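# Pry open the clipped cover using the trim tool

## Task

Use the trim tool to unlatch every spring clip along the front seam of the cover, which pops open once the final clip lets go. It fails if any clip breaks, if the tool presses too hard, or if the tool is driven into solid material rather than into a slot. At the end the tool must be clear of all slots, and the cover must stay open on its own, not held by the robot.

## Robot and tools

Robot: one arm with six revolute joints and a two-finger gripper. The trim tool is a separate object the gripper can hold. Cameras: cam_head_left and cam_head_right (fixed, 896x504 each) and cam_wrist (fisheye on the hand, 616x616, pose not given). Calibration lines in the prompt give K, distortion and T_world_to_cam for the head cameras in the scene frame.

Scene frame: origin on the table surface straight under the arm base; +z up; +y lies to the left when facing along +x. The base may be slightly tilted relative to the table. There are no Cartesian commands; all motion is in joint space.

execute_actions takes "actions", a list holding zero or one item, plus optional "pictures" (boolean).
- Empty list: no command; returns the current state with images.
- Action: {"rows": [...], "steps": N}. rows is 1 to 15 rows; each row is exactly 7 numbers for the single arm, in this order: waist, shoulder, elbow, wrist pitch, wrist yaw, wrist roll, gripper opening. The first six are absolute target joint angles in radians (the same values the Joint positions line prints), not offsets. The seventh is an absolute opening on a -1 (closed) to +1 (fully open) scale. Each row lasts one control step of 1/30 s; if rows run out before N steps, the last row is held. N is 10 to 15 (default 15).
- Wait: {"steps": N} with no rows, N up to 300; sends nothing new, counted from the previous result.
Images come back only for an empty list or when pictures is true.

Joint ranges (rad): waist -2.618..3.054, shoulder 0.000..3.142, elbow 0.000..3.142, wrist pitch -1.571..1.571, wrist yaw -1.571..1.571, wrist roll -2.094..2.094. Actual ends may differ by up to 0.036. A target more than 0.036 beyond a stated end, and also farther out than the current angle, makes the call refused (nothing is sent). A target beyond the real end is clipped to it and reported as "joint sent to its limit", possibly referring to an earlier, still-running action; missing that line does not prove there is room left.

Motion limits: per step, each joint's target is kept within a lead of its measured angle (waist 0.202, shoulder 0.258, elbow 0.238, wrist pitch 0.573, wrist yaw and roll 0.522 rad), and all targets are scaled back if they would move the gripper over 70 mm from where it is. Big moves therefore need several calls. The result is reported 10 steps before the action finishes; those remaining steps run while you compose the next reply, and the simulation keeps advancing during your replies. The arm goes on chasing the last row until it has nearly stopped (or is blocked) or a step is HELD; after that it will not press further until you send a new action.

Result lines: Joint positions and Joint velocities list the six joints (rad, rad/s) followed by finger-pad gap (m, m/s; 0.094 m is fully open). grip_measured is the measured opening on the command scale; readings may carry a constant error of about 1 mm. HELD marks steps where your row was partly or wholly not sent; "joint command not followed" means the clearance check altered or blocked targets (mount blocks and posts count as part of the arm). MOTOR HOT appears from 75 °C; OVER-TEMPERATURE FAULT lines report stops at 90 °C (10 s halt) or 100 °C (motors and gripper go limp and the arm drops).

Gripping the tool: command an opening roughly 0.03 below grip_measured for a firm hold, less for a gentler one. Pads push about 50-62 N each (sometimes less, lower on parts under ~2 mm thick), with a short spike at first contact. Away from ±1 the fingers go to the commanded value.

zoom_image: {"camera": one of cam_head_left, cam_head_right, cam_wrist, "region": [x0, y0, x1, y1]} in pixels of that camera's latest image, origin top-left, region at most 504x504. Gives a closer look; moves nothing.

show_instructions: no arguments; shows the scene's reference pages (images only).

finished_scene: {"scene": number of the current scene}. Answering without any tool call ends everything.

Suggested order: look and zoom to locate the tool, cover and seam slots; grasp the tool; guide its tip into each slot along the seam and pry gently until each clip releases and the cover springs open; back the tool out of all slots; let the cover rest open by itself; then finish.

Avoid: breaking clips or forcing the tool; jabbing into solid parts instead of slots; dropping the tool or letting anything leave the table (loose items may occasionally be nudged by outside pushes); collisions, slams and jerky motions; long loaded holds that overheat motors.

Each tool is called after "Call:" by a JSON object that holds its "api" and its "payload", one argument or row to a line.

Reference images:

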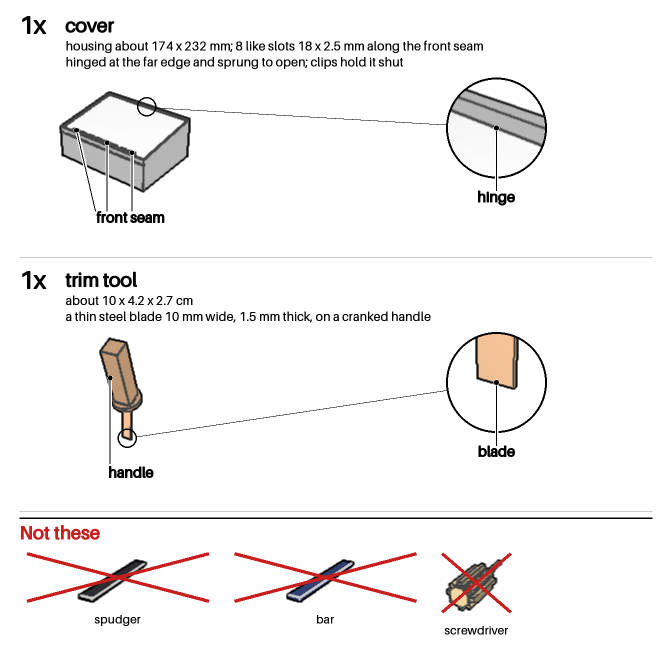

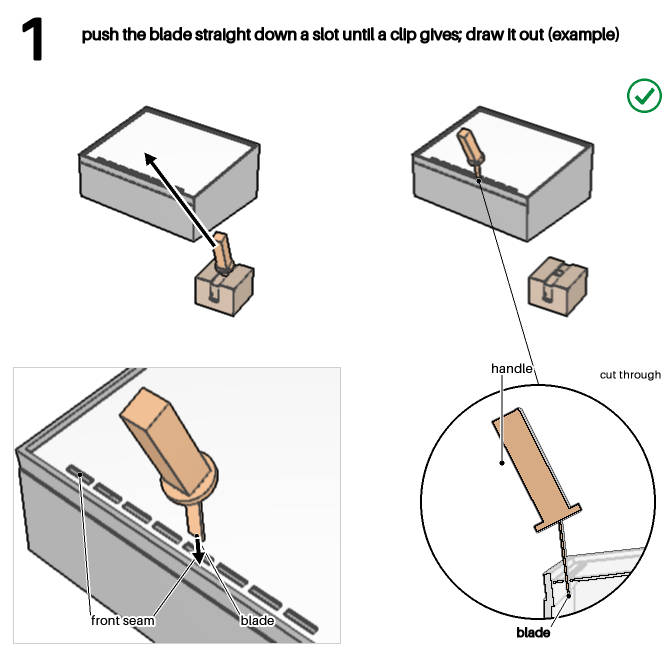

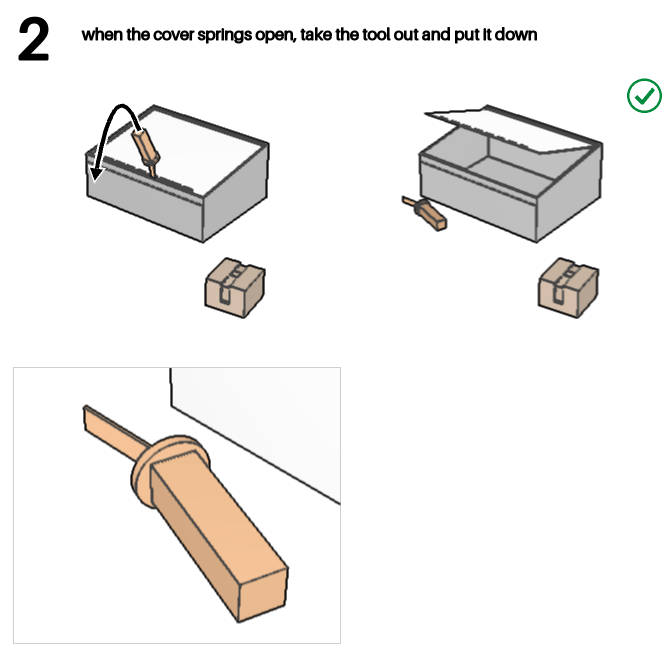

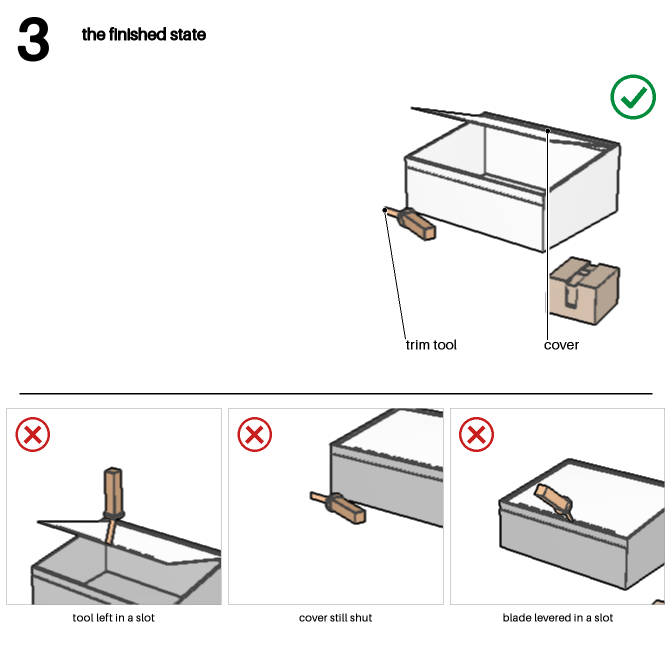

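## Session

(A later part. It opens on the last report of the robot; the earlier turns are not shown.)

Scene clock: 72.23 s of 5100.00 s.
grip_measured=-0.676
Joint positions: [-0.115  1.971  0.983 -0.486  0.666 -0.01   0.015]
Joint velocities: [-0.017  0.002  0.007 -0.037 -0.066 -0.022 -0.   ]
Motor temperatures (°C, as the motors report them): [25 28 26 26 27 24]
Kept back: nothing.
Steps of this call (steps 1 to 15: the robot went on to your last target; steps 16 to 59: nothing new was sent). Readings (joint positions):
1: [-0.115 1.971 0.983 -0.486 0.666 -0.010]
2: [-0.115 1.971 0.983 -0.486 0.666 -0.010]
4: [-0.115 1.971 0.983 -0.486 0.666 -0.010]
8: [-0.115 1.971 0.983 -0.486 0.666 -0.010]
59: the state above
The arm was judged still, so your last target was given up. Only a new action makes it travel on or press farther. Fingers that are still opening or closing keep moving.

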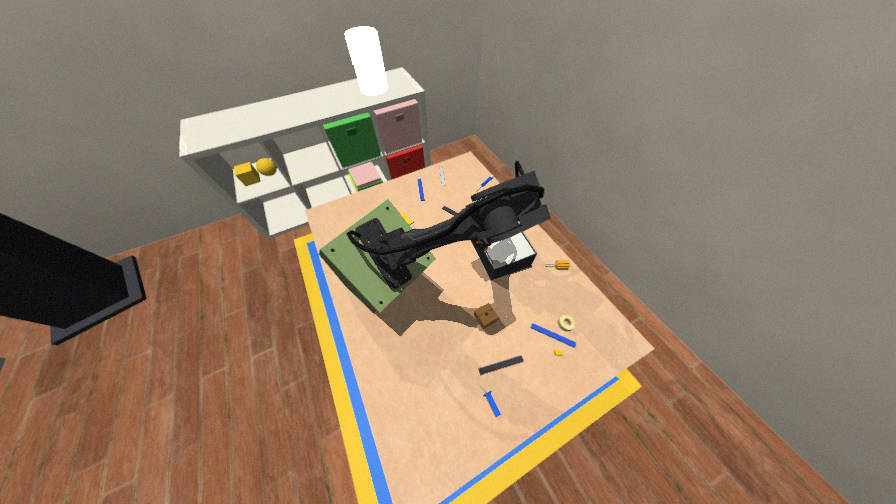

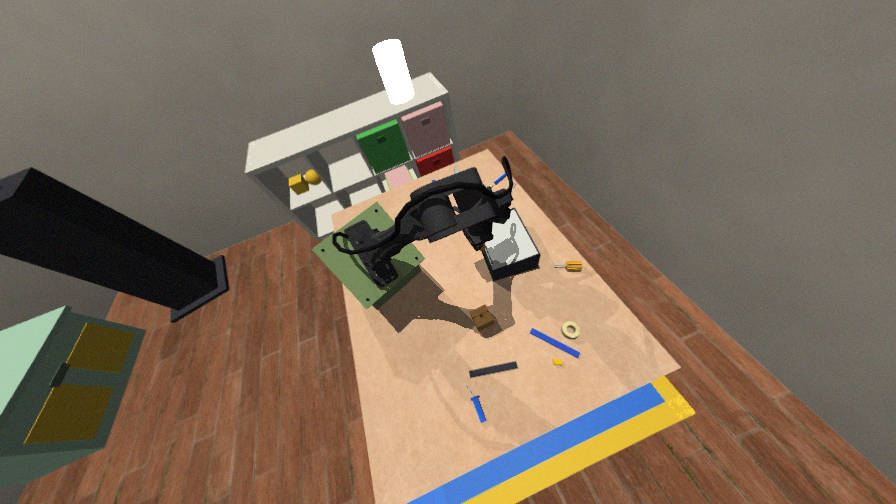

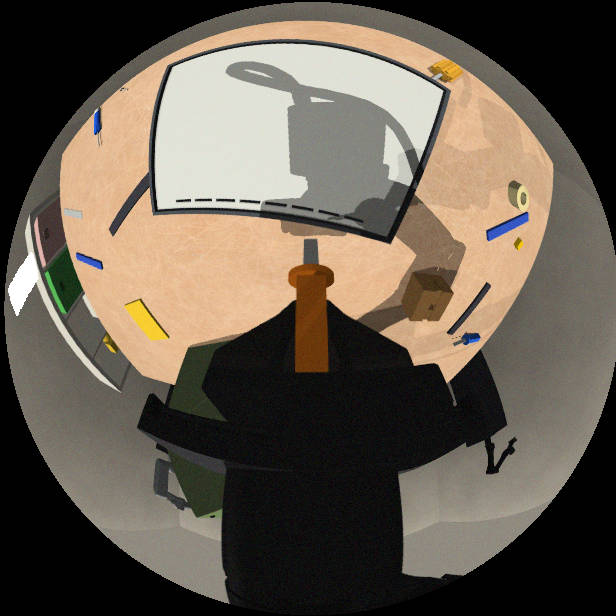

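Call:
{"api": "execute_actions", "payload": {
  "actions": [
    {"rows":[[-0.122,1.978,1.012,-0.484,0.676,0.015,-0.71],[-0.126,1.996,1.019,-0.470,0.675,0.03,-0.71],[-0.130,2.013,1.026,-0.457,0.675,0.045,-0.71],[-0.135,2.031,1.033,-0.443,0.674,0.06,-0.71],[-0.139,2.048,1.040,-0.429,0.674,0.074,-0.71]],"steps":15}
  ]
}}

Call:
{"api": "execute_actions", "payload": {
  "actions": [
    {"steps":20}
  ],
  "pictures": true
}}

Call:
{"api": "zoom_image", "payload": {
  "camera": "cam_wrist",
  "region": [170, 160, 450, 300]
}}

Scene clock: 78.43 s of 5100.00 s.
grip_measured=-0.676
Joint positions: [-0.124  1.998  1.    -0.476  0.666  0.023  0.015]
Joint velocities: [-0.129  0.422  0.227  0.168  0.007  0.33   0.   ]
Motor temperatures (°C, as the motors report them): [25 28 26 26 27 24]
Steps of this call (steps 1 to 90: nothing new was sent; then 3.03 s passed at rest; steps 91 to 95: the first 5 steps of this action). Readings (joint positions):
91: [-0.115 1.971 0.983 -0.486 0.666 -0.007]
92: [-0.116 1.972 0.983 -0.486 0.666 -0.002]
94: [-0.120 1.985 0.992 -0.482 0.666 0.013]
95: the state above

Scene clock: 79.10 s of 5100.00 s.
grip_measured=-0.676
Joint positions: [-0.137  2.037  1.012 -0.445  0.666  0.064  0.015]
Joint velocities: [-0.007  0.007 -0.017 -0.007 -0.022  0.022 -0.   ]
Motor temperatures (°C, as the motors report them): [25 28 26 26 27 24]
Kept back: nothing.
Steps of this call (steps 1 to 10: the last 10 steps of your previous action; steps 11 to 20: the robot went on to your last target). Readings (joint positions):
1: [-0.128 2.012 1.007 -0.467 0.666 0.031]
2: [-0.132 2.024 1.011 -0.460 0.666 0.038]
4: [-0.136 2.036 1.012 -0.453 0.666 0.048]
8: [-0.137 2.037 1.012 -0.448 0.666 0.057]
20: the state above

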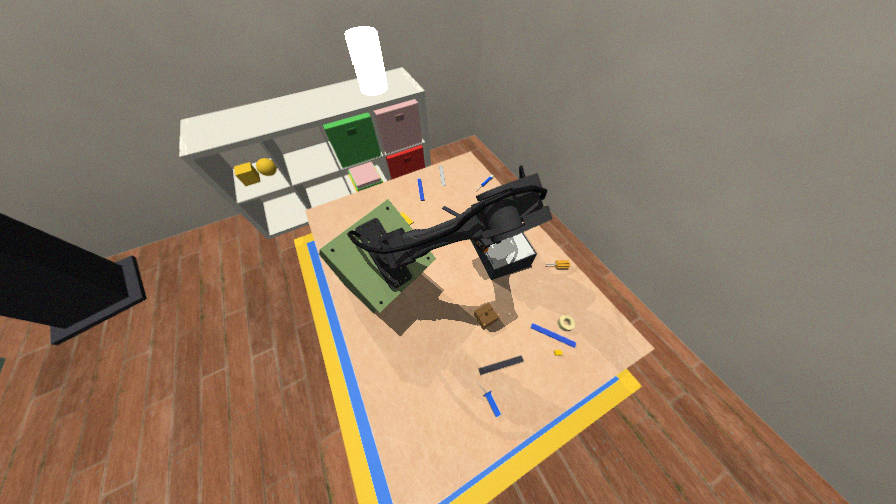

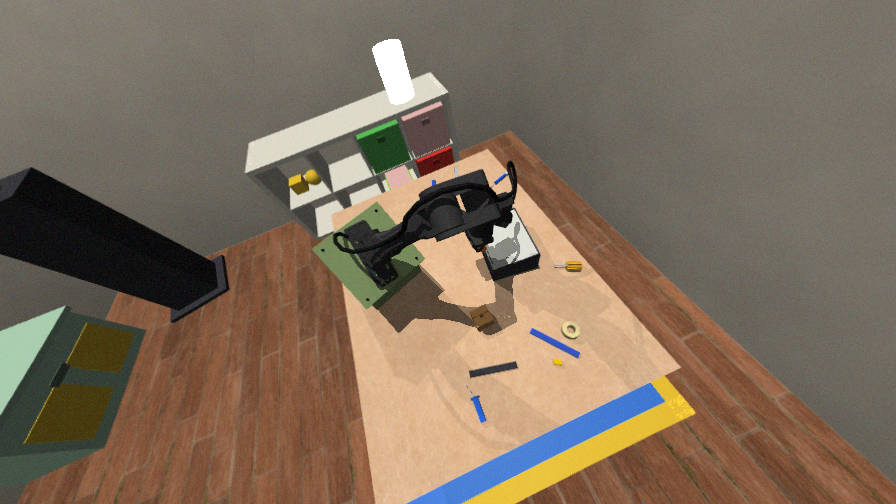

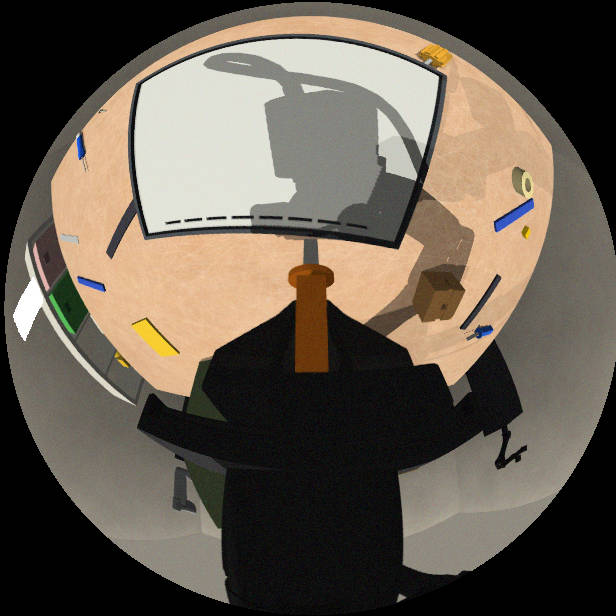

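Region (170, 160, 450, 300) of cam_wrist's 616x616 image, scaled by 1.800, with more detail than that image has.

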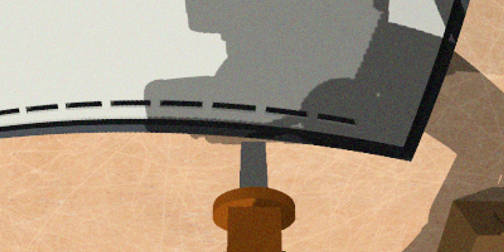

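Call:
{"api": "zoom_image", "payload": {
  "camera": "cam_wrist",
  "region": [241, 190, 381, 280]
}}

Call:
{"api": "zoom_image", "payload": {
  "camera": "cam_head_right",
  "region": [460, 210, 540, 290]
}}

Region (241, 190, 381, 280) of cam_wrist's 616x616 image, scaled by 3.600, with more detail than that image has; it fills the top 324 rows of this view, and the rest is white.

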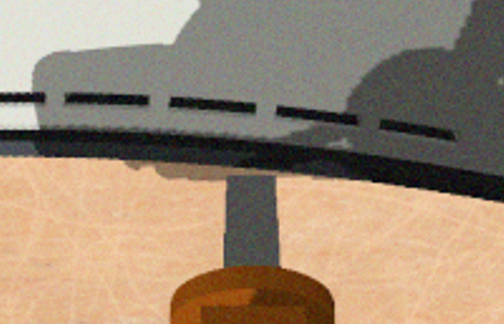

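Region (460, 210, 540, 290) of cam_head_right's 896x504 image, scaled by 6.300, with more detail than that image has.

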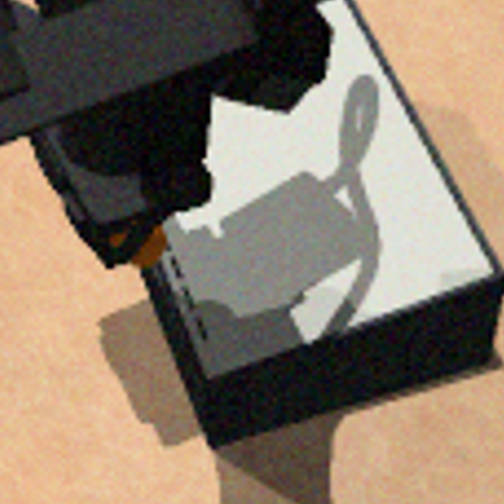

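Call:
{"api": "execute_actions", "payload": {
  "actions": [
    {"rows":[[-0.147,2.049,1.045,-0.425,0.672,0.081,-0.71],[-0.156,2.049,1.050,-0.420,0.671,0.088,-0.71],[-0.164,2.050,1.055,-0.416,0.670,0.095,-0.71],[-0.173,2.050,1.059,-0.411,0.668,0.103,-0.71],[-0.181,2.051,1.064,-0.407,0.667,0.110,-0.71]],"steps":15}
  ]
}}

Call:
{"api": "execute_actions", "payload": {
  "actions": [
    {"steps":20}
  ],
  "pictures": true
}}

Call:
{"api": "zoom_image", "payload": {
  "camera": "cam_wrist",
  "region": [241, 190, 381, 280]
}}

Scene clock: 84.93 s of 5100.00 s.
grip_measured=-0.676
Joint positions: [-0.157  2.037  1.022 -0.439  0.666  0.08   0.015]
Joint velocities: [-0.256 -0.007  0.139  0.051  0.022  0.168  0.001]
Motor temperatures (°C, as the motors report them): [25 28 26 26 27 24]
Steps of this call (steps 1 to 15: the robot went on to your last target; steps 16 to 90: nothing new was sent; then 2.67 s passed at rest; steps 91 to 95: the first 5 steps of this action). Readings (joint positions):
91: [-0.138 2.037 1.012 -0.444 0.666 0.065]
92: [-0.139 2.037 1.012 -0.443 0.666 0.067]
94: [-0.149 2.037 1.017 -0.441 0.666 0.075]
95: the state above

Scene clock: 85.60 s of 5100.00 s.
grip_measured=-0.676
Joint positions: [-0.166  2.037  1.032 -0.448  0.658  0.097  0.015]
Joint velocities: [-0.007  0.012 -0.022  0.007 -0.11  -0.037 -0.   ]
Motor temperatures (°C, as the motors report them): [25 28 26 26 27 24]
Kept back: nothing.
Steps of this call (steps 1 to 10: the last 10 steps of your previous action; steps 11 to 20: the robot went on to your last target). Readings (joint positions):
1: [-0.164 2.037 1.027 -0.441 0.663 0.083]
2: [-0.166 2.037 1.031 -0.445 0.660 0.086]
4: [-0.166 2.037 1.032 -0.448 0.659 0.090]
8: [-0.166 2.037 1.032 -0.448 0.658 0.094]
20: the state above

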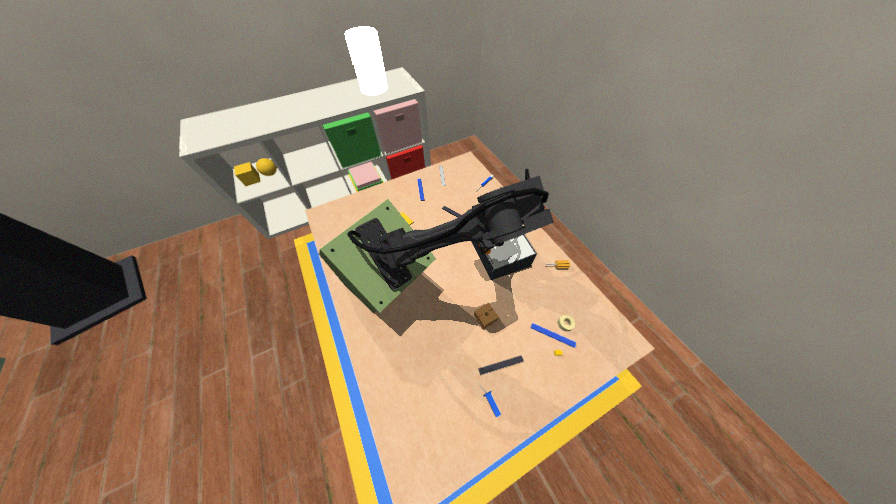

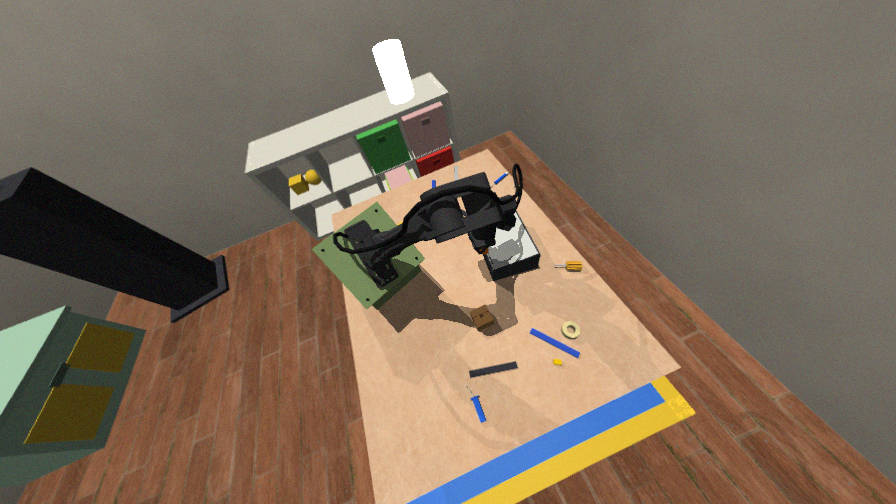

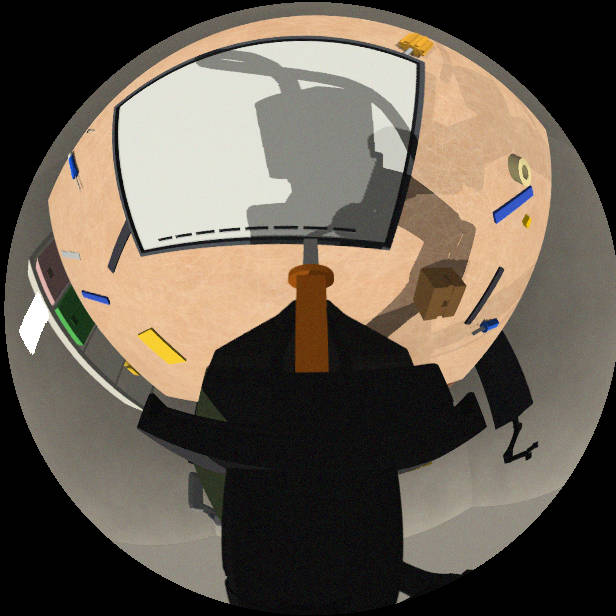

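Region (241, 190, 381, 280) of cam_wrist's 616x616 image, scaled by 3.600, with more detail than that image has; it fills the top 324 rows of this view, and the rest is white.

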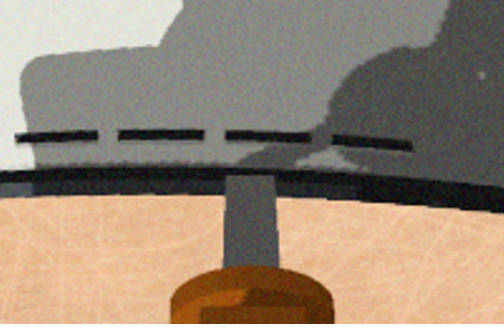

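Call:
{"api": "execute_actions", "payload": {
  "actions": [
    {"rows":[[-0.168,2.030,1.064,-0.445,0.660,0.107,-0.71],[-0.168,2.022,1.067,-0.447,0.660,0.107,-0.71],[-0.168,2.015,1.070,-0.448,0.660,0.107,-0.71]],"steps":12}
  ]
}}

Call:
{"api": "execute_actions", "payload": {
  "actions": [
    {"steps":20}
  ],
  "pictures": true
}}

Call:
{"api": "zoom_image", "payload": {
  "camera": "cam_wrist",
  "region": [241, 190, 381, 280]
}}

Scene clock: 87.87 s of 5100.00 s.
grip_measured=-0.676
Joint positions: [-0.166  2.037  1.032 -0.45   0.657  0.097  0.015]
Joint velocities: [-0.007 -0.007 -0.002  0.007 -0.081 -0.11   0.   ]
Motor temperatures (°C, as the motors report them): [25 28 26 26 27 24]
Steps of this call (steps 1 to 15: the robot went on to your last target; steps 16 to 66: nothing new was sent; steps 67 to 68: the first 2 steps of this action). Readings (joint positions):
67: [-0.166 2.037 1.032 -0.450 0.658 0.097]
68: the state above

Scene clock: 88.53 s of 5100.00 s.
grip_measured=-0.676
Joint positions: [-0.166  2.031  1.032 -0.45   0.657  0.097  0.015]
Joint velocities: [ 0.012  0.002 -0.002  0.007 -0.037  0.051  0.   ]
Motor temperatures (°C, as the motors report them): [25 28 26 26 27 24]
Kept back: nothing.
Steps of this call (steps 1 to 10: the last 10 steps of your previous action; steps 11 to 15: the robot went on to your last target; steps 16 to 20: nothing new was sent). Readings (joint positions):
1: [-0.166 2.036 1.032 -0.450 0.657 0.097]
2: [-0.166 2.034 1.032 -0.450 0.657 0.097]
4: [-0.166 2.032 1.032 -0.450 0.657 0.097]
8: [-0.166 2.031 1.032 -0.450 0.657 0.097]
20: the state above
The arm was judged still, so your last target was given up. Only a new action makes it travel on or press farther. Fingers that are still opening or closing keep moving.

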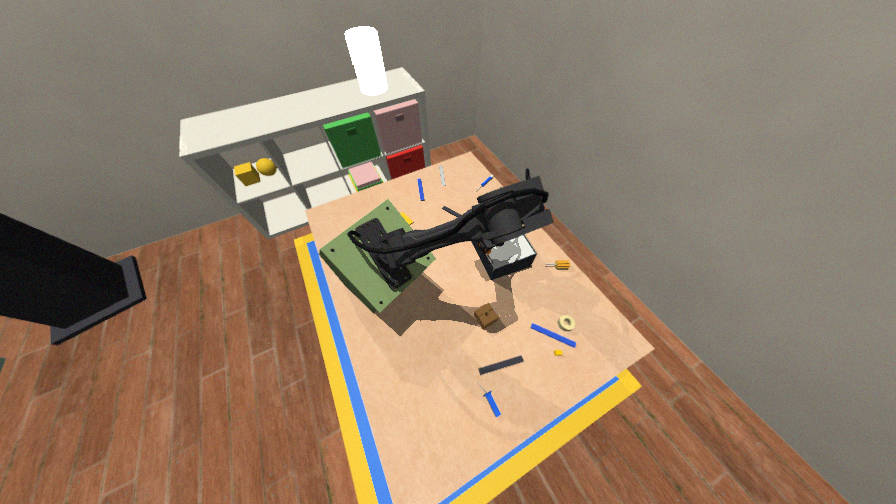

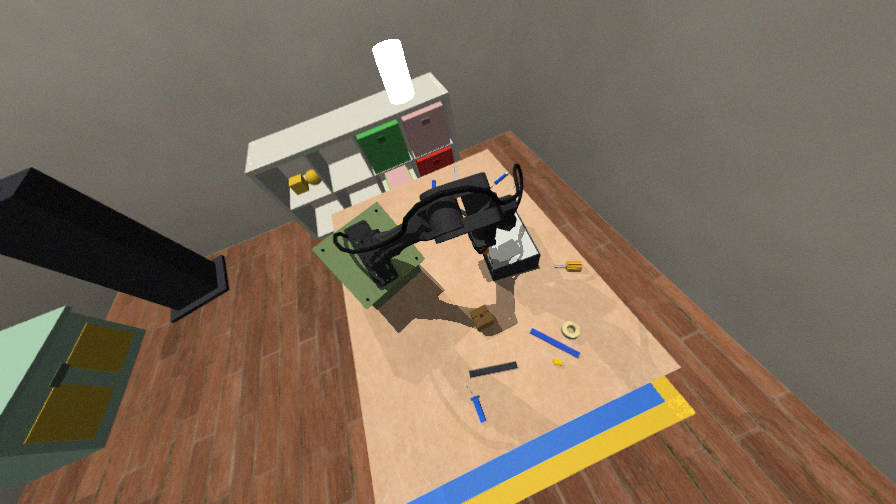

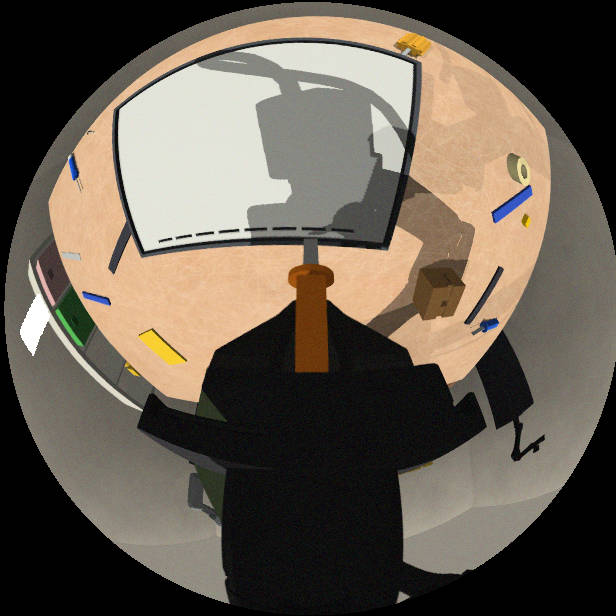

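Region (241, 190, 381, 280) of cam_wrist's 616x616 image, scaled by 3.600, with more detail than that image has; it fills the top 324 rows of this view, and the rest is white.

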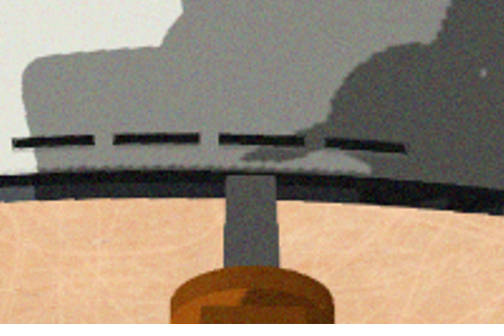

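Call:
{"api": "execute_actions", "payload": {
  "actions": [
    {"rows":[[-0.168,2.012,1.075,-0.460,0.660,0.107,-0.71],[-0.168,2.010,1.080,-0.466,0.660,0.107,-0.71],[-0.168,2.008,1.084,-0.473,0.660,0.107,-0.71]],"steps":12}
  ]
}}

Call:
{"api": "execute_actions", "payload": {
  "actions": [
    {"steps":20}
  ],
  "pictures": true
}}

Call:
{"api": "zoom_image", "payload": {
  "camera": "cam_wrist",
  "region": [241, 190, 381, 280]
}}

Scene clock: 91.07 s of 5100.00 s.
grip_measured=-0.676
Joint positions: [-0.166  2.031  1.037 -0.453  0.657  0.097  0.015]
Joint velocities: [ 0.002 -0.002  0.085 -0.11   0.051 -0.051 -0.001]
Motor temperatures (°C, as the motors report them): [25 29 27 26 27 24]
Steps of this call (steps 1 to 74: nothing new was sent; steps 75 to 76: the first 2 steps of this action). Readings (joint positions):
75: [-0.166 2.031 1.034 -0.451 0.657 0.097]
76: the state above

Scene clock: 91.73 s of 5100.00 s.
grip_measured=-0.676
Joint positions: [-0.166  2.023  1.057 -0.458  0.657  0.098  0.015]
Joint velocities: [-0.017 -0.012 -0.007 -0.007  0.037 -0.007 -0.   ]
Motor temperatures (°C, as the motors report them): [25 29 27 26 27 24]
Kept back: nothing.
Steps of this call (steps 1 to 10: the last 10 steps of your previous action; steps 11 to 20: the robot went on to your last target). Readings (joint positions):
1: [-0.166 2.031 1.042 -0.455 0.657 0.097]
2: [-0.166 2.031 1.047 -0.456 0.657 0.097]
4: [-0.166 2.030 1.054 -0.456 0.657 0.097]
8: [-0.166 2.023 1.057 -0.456 0.657 0.097]
20: the state above

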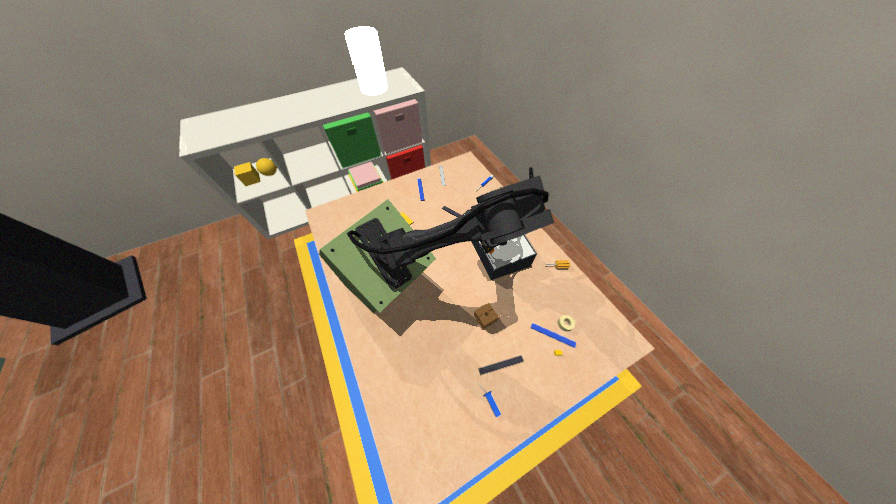

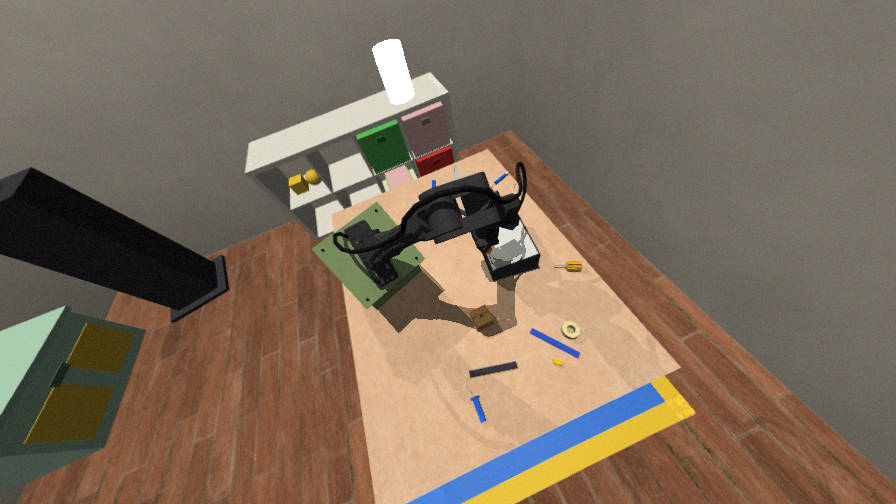

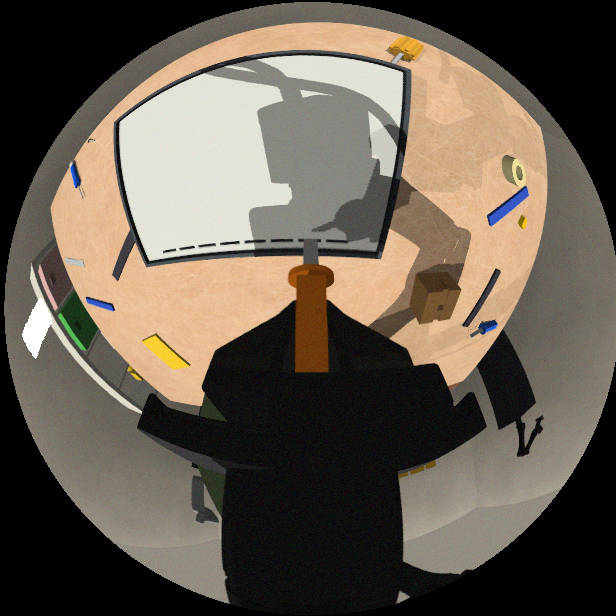

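Region (241, 190, 381, 280) of cam_wrist's 616x616 image, scaled by 3.600, with more detail than that image has; it fills the top 324 rows of this view, and the rest is white.

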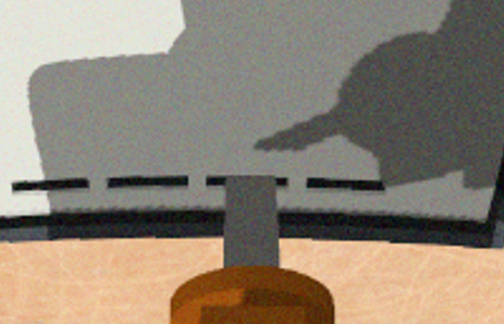

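Call:
{"api": "execute_actions", "payload": {
  "actions": [
    {"rows":[[-0.168,2.015,1.080,-0.482,0.660,0.107,-0.71],[-0.168,2.015,1.080,-0.489,0.660,0.107,-0.71]],"steps":12}
  ]
}}

Call:
{"api": "execute_actions", "payload": {
  "actions": [
    {"steps":15}
  ],
  "pictures": true
}}

Call:
{"api": "zoom_image", "payload": {
  "camera": "cam_wrist",
  "region": [241, 190, 381, 280]
}}

Scene clock: 92.87 s of 5100.00 s.
grip_measured=-0.676
Joint positions: [-0.166  2.023  1.057 -0.461  0.657  0.098  0.015]
Joint velocities: [ 0.002 -0.002 -0.002 -0.051  0.051 -0.007 -0.001]
Motor temperatures (°C, as the motors report them): [25 29 27 26 27 24]
Steps of this call (steps 1 to 15: the robot went on to your last target; steps 16 to 32: nothing new was sent; steps 33 to 34: the first 2 steps of this action). Readings (joint positions):
33: [-0.166 2.023 1.057 -0.459 0.657 0.098]
34: the state above

Scene clock: 93.37 s of 5100.00 s.
grip_measured=-0.676
Joint positions: [-0.166  2.023  1.057 -0.474  0.657  0.098  0.015]
Joint velocities: [-0.007 -0.002 -0.012 -0.051 -0.022  0.007 -0.001]
Motor temperatures (°C, as the motors report them): [25 29 27 26 27 24]
Kept back: nothing.
Steps of this call (steps 1 to 10: the last 10 steps of your previous action; steps 11 to 15: the robot went on to your last target). Readings (joint positions):
1: [-0.166 2.023 1.057 -0.464 0.657 0.098]
2: [-0.166 2.023 1.057 -0.466 0.657 0.098]
4: [-0.166 2.023 1.057 -0.469 0.657 0.098]
8: [-0.166 2.023 1.057 -0.472 0.657 0.098]
15: the state above

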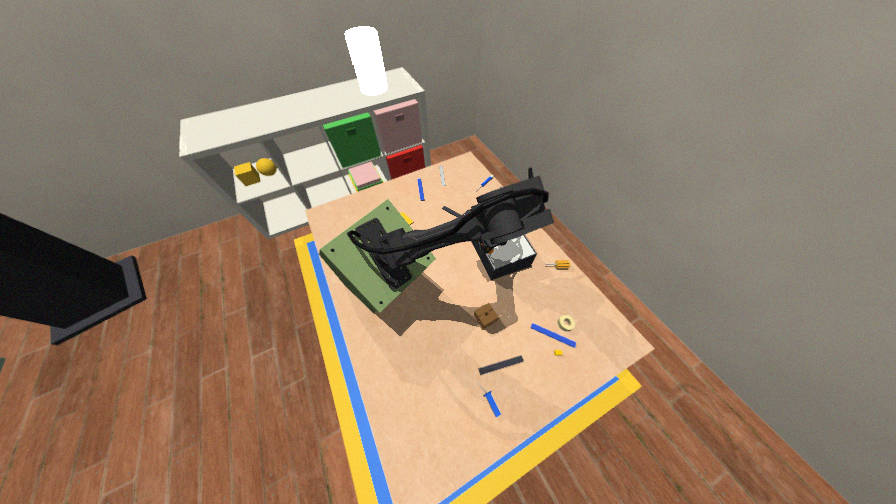

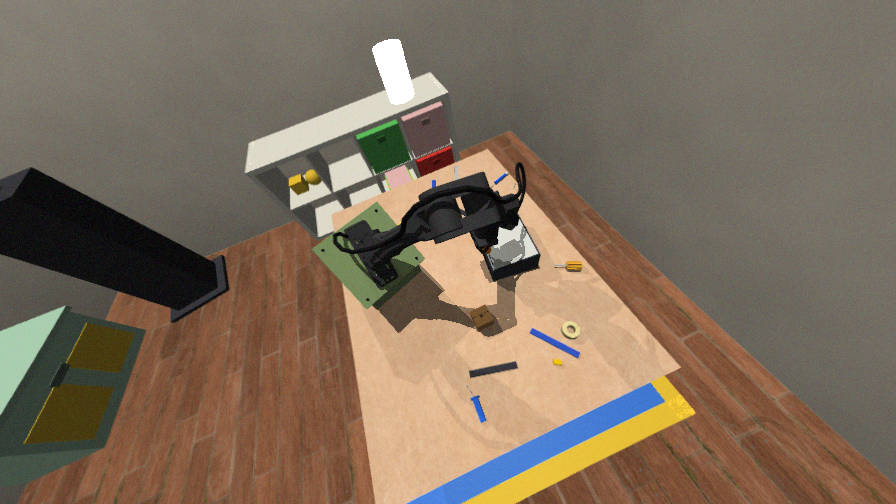

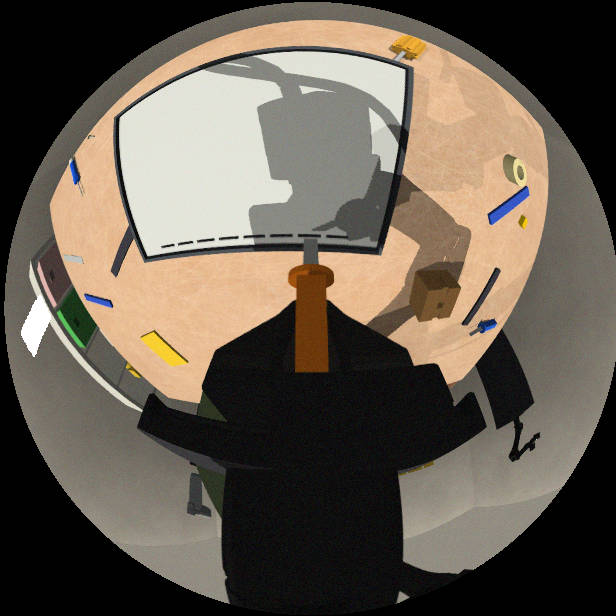

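Region (241, 190, 381, 280) of cam_wrist's 616x616 image, scaled by 3.600, with more detail than that image has; it fills the top 324 rows of this view, and the rest is white.

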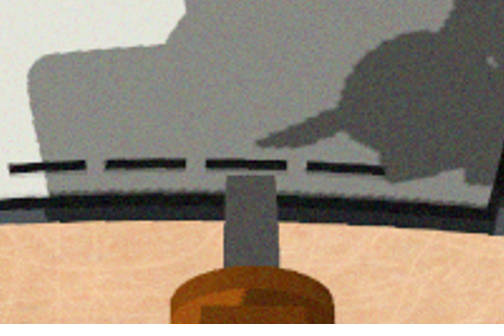

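Call:
{"api": "execute_actions", "payload": {
  "actions": [
    {"rows":[[-0.169,2.032,1.068,-0.460,0.657,0.088,-0.71],[-0.171,2.035,1.064,-0.454,0.657,0.085,-0.71],[-0.173,2.037,1.062,-0.450,0.656,0.082,-0.71],[-0.175,2.039,1.061,-0.445,0.656,0.080,-0.71],[-0.177,2.041,1.060,-0.441,0.656,0.077,-0.71],[-0.179,2.043,1.059,-0.436,0.655,0.075,-0.71],[-0.181,2.046,1.058,-0.431,0.655,0.072,-0.71]],"steps":15}
  ]
}}

Call:
{"api": "execute_actions", "payload": {
  "actions": [
    {"steps":18}
  ],
  "pictures": true
}}

Call:
{"api": "zoom_image", "payload": {
  "camera": "cam_wrist",
  "region": [241, 190, 381, 280]
}}

Scene clock: 95.40 s of 5100.00 s.
grip_measured=-0.676
Joint positions: [-0.166  2.023  1.057 -0.468  0.657  0.093  0.015]
Joint velocities: [-0.022 -0.007  0.007  0.007 -0.066 -0.066  0.   ]
Motor temperatures (°C, as the motors report them): [25 29 27 26 27 24]
Steps of this call (steps 1 to 15: the robot went on to your last target; steps 16 to 56: nothing new was sent; steps 57 to 61: the first 5 steps of this action). Readings (joint positions):
57: [-0.166 2.023 1.057 -0.474 0.657 0.097]
58: [-0.166 2.023 1.057 -0.474 0.657 0.097]
60: [-0.166 2.023 1.057 -0.471 0.657 0.094]
61: the state above

Scene clock: 96.00 s of 5100.00 s.
grip_measured=-0.676
Joint positions: [-0.178  2.023  1.057 -0.446  0.657  0.081  0.015]
Joint velocities: [ 0.002 -0.002  0.007  0.022  0.051  0.051 -0.001]
Motor temperatures (°C, as the motors report them): [25 29 27 26 27 24]
Kept back: nothing.
Steps of this call (steps 1 to 10: the last 10 steps of your previous action; steps 11 to 18: the robot went on to your last target). Readings (joint positions):
1: [-0.168 2.023 1.057 -0.465 0.657 0.091]
2: [-0.170 2.023 1.057 -0.461 0.657 0.089]
4: [-0.175 2.023 1.057 -0.456 0.657 0.086]
8: [-0.178 2.023 1.057 -0.450 0.657 0.083]
18: the state above

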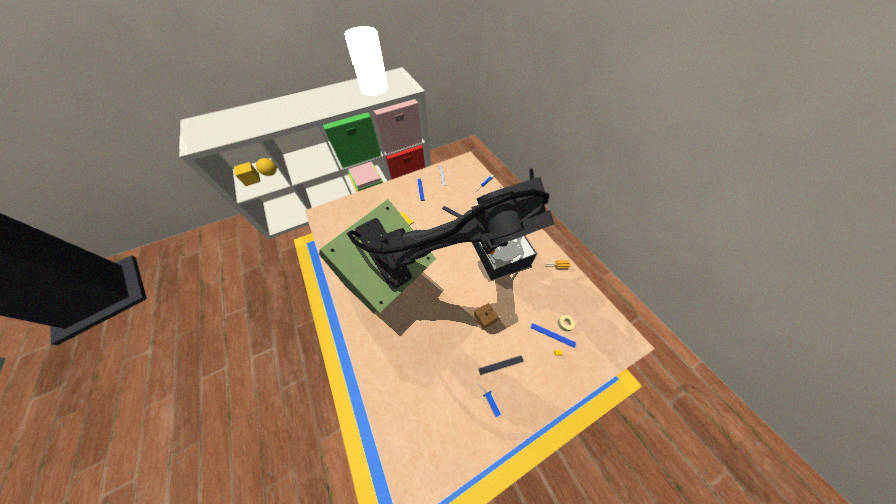

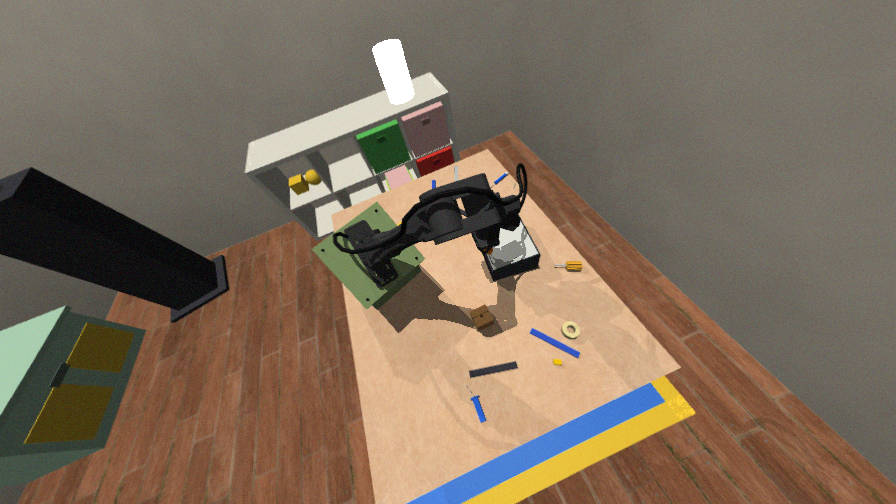

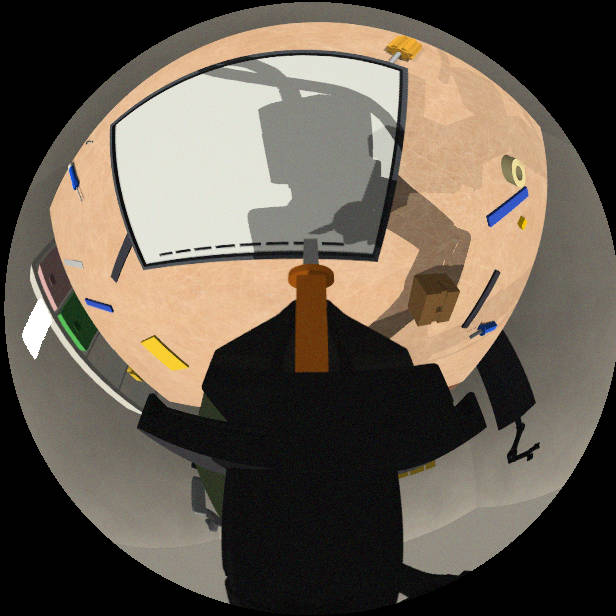

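Region (241, 190, 381, 280) of cam_wrist's 616x616 image, scaled by 3.600, with more detail than that image has; it fills the top 324 rows of this view, and the rest is white.

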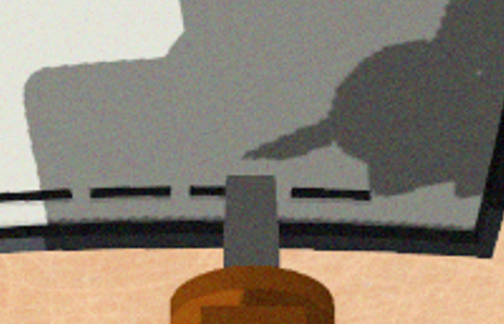

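Call:
{"api": "execute_actions", "payload": {
  "actions": [
    {"rows":[[-0.181,2.047,1.058,-0.435,0.655,0.072,-0.71],[-0.181,2.048,1.058,-0.435,0.655,0.072,-0.71],[-0.181,2.049,1.058,-0.435,0.655,0.072,-0.71],[-0.181,2.050,1.058,-0.435,0.655,0.072,-0.71],[-0.181,2.051,1.058,-0.435,0.655,0.072,-0.71],[-0.181,2.052,1.058,-0.435,0.655,0.072,-0.71]],"steps":10}
  ]
}}

Call:
{"api": "execute_actions", "payload": {
  "actions": [
    {"steps":15}
  ]
}}

Scene clock: 97.03 s of 5100.00 s.
grip_measured=-0.676
Joint positions: [-0.178  2.023  1.057 -0.446  0.657  0.081  0.015]
Joint velocities: [ 0.002 -0.002 -0.007 -0.007 -0.007  0.022 -0.001]
Motor temperatures (°C, as the motors report them): [25 29 27 26 27 24]
Kept back: the last 10 steps of this action.
Steps of this call (steps 1 to 15: the robot went on to your last target; steps 16 to 31: nothing new was sent). Readings (joint positions):
1: [-0.178 2.023 1.057 -0.446 0.657 0.081]
2: [-0.178 2.023 1.057 -0.446 0.657 0.081]
4: [-0.178 2.023 1.057 -0.446 0.657 0.081]
8: [-0.178 2.023 1.057 -0.446 0.657 0.081]
31: the state above

Scene clock: 97.53 s of 5100.00 s.
grip_measured=-0.676
Joint positions: [-0.178  2.037  1.057 -0.446  0.657  0.081  0.015]
Joint velocities: [-0.007  0.002 -0.007  0.022 -0.022 -0.022 -0.   ]
Motor temperatures (°C, as the motors report them): [25 29 27 26 27 24]
Kept back: nothing.
Steps of this call (steps 1 to 10: the last 10 steps of your previous action; steps 11 to 15: the robot went on to your last target). Readings (joint positions):
1: [-0.178 2.023 1.057 -0.446 0.657 0.081]
2: [-0.178 2.023 1.057 -0.446 0.657 0.081]
4: [-0.178 2.026 1.057 -0.446 0.657 0.081]
8: [-0.178 2.035 1.057 -0.446 0.657 0.081]
15: the state above

Call:
{"api": "execute_actions", "payload": {
  "actions": []
}}

Call:
{"api": "zoom_image", "payload": {
  "camera": "cam_wrist",
  "region": [241, 190, 381, 280]
}}

Scene clock: 99.73 s of 5100.00 s.
grip_measured=-0.676
Joint positions: [-0.178  2.037  1.057 -0.446  0.657  0.081  0.015]
Joint velocities: [ 0.002 -0.007 -0.017 -0.007 -0.007 -0.066 -0.001]
Motor temperatures (°C, as the motors report them): [25 29 26 26 27 24]
Kept back: nothing.
Steps of this call (steps 1 to 15: the robot went on to your last target; steps 16 to 66: nothing new was sent). Readings (joint positions):
1: [-0.178 2.037 1.057 -0.446 0.657 0.081]
2: [-0.178 2.037 1.057 -0.446 0.657 0.081]
4: [-0.178 2.037 1.057 -0.446 0.657 0.081]
8: [-0.178 2.037 1.057 -0.446 0.657 0.081]
66: the state above
The arm was judged still, so your last target was given up. Only a new action makes it travel on or press farther. Fingers that are still opening or closing keep moving.

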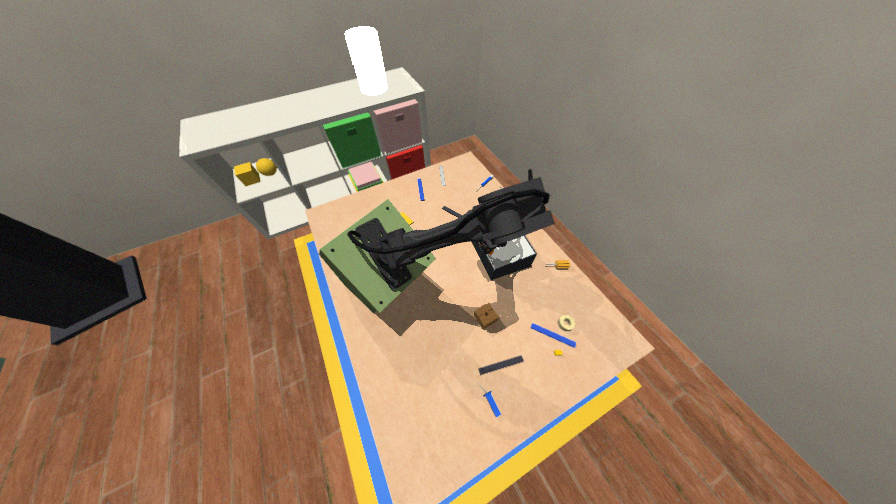

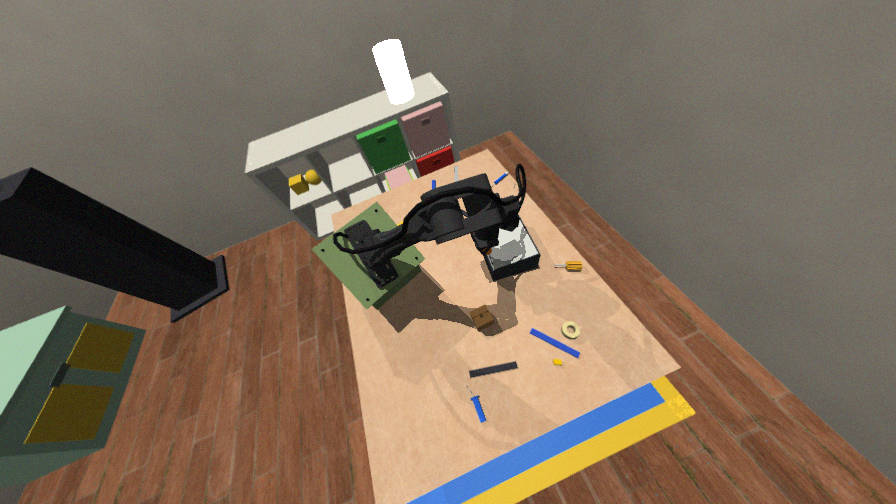

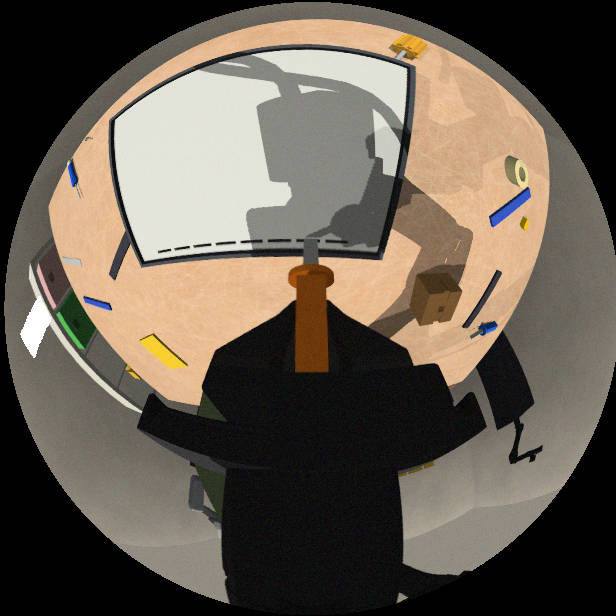

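Region (241, 190, 381, 280) of cam_wrist's 616x616 image, scaled by 3.600, with more detail than that image has; it fills the top 324 rows of this view, and the rest is white.

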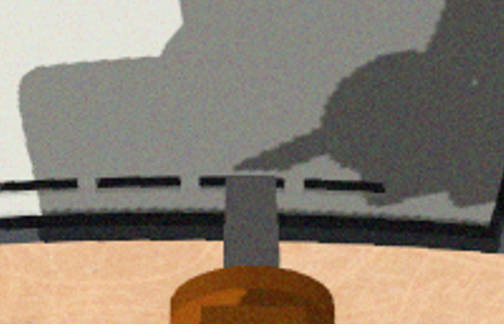

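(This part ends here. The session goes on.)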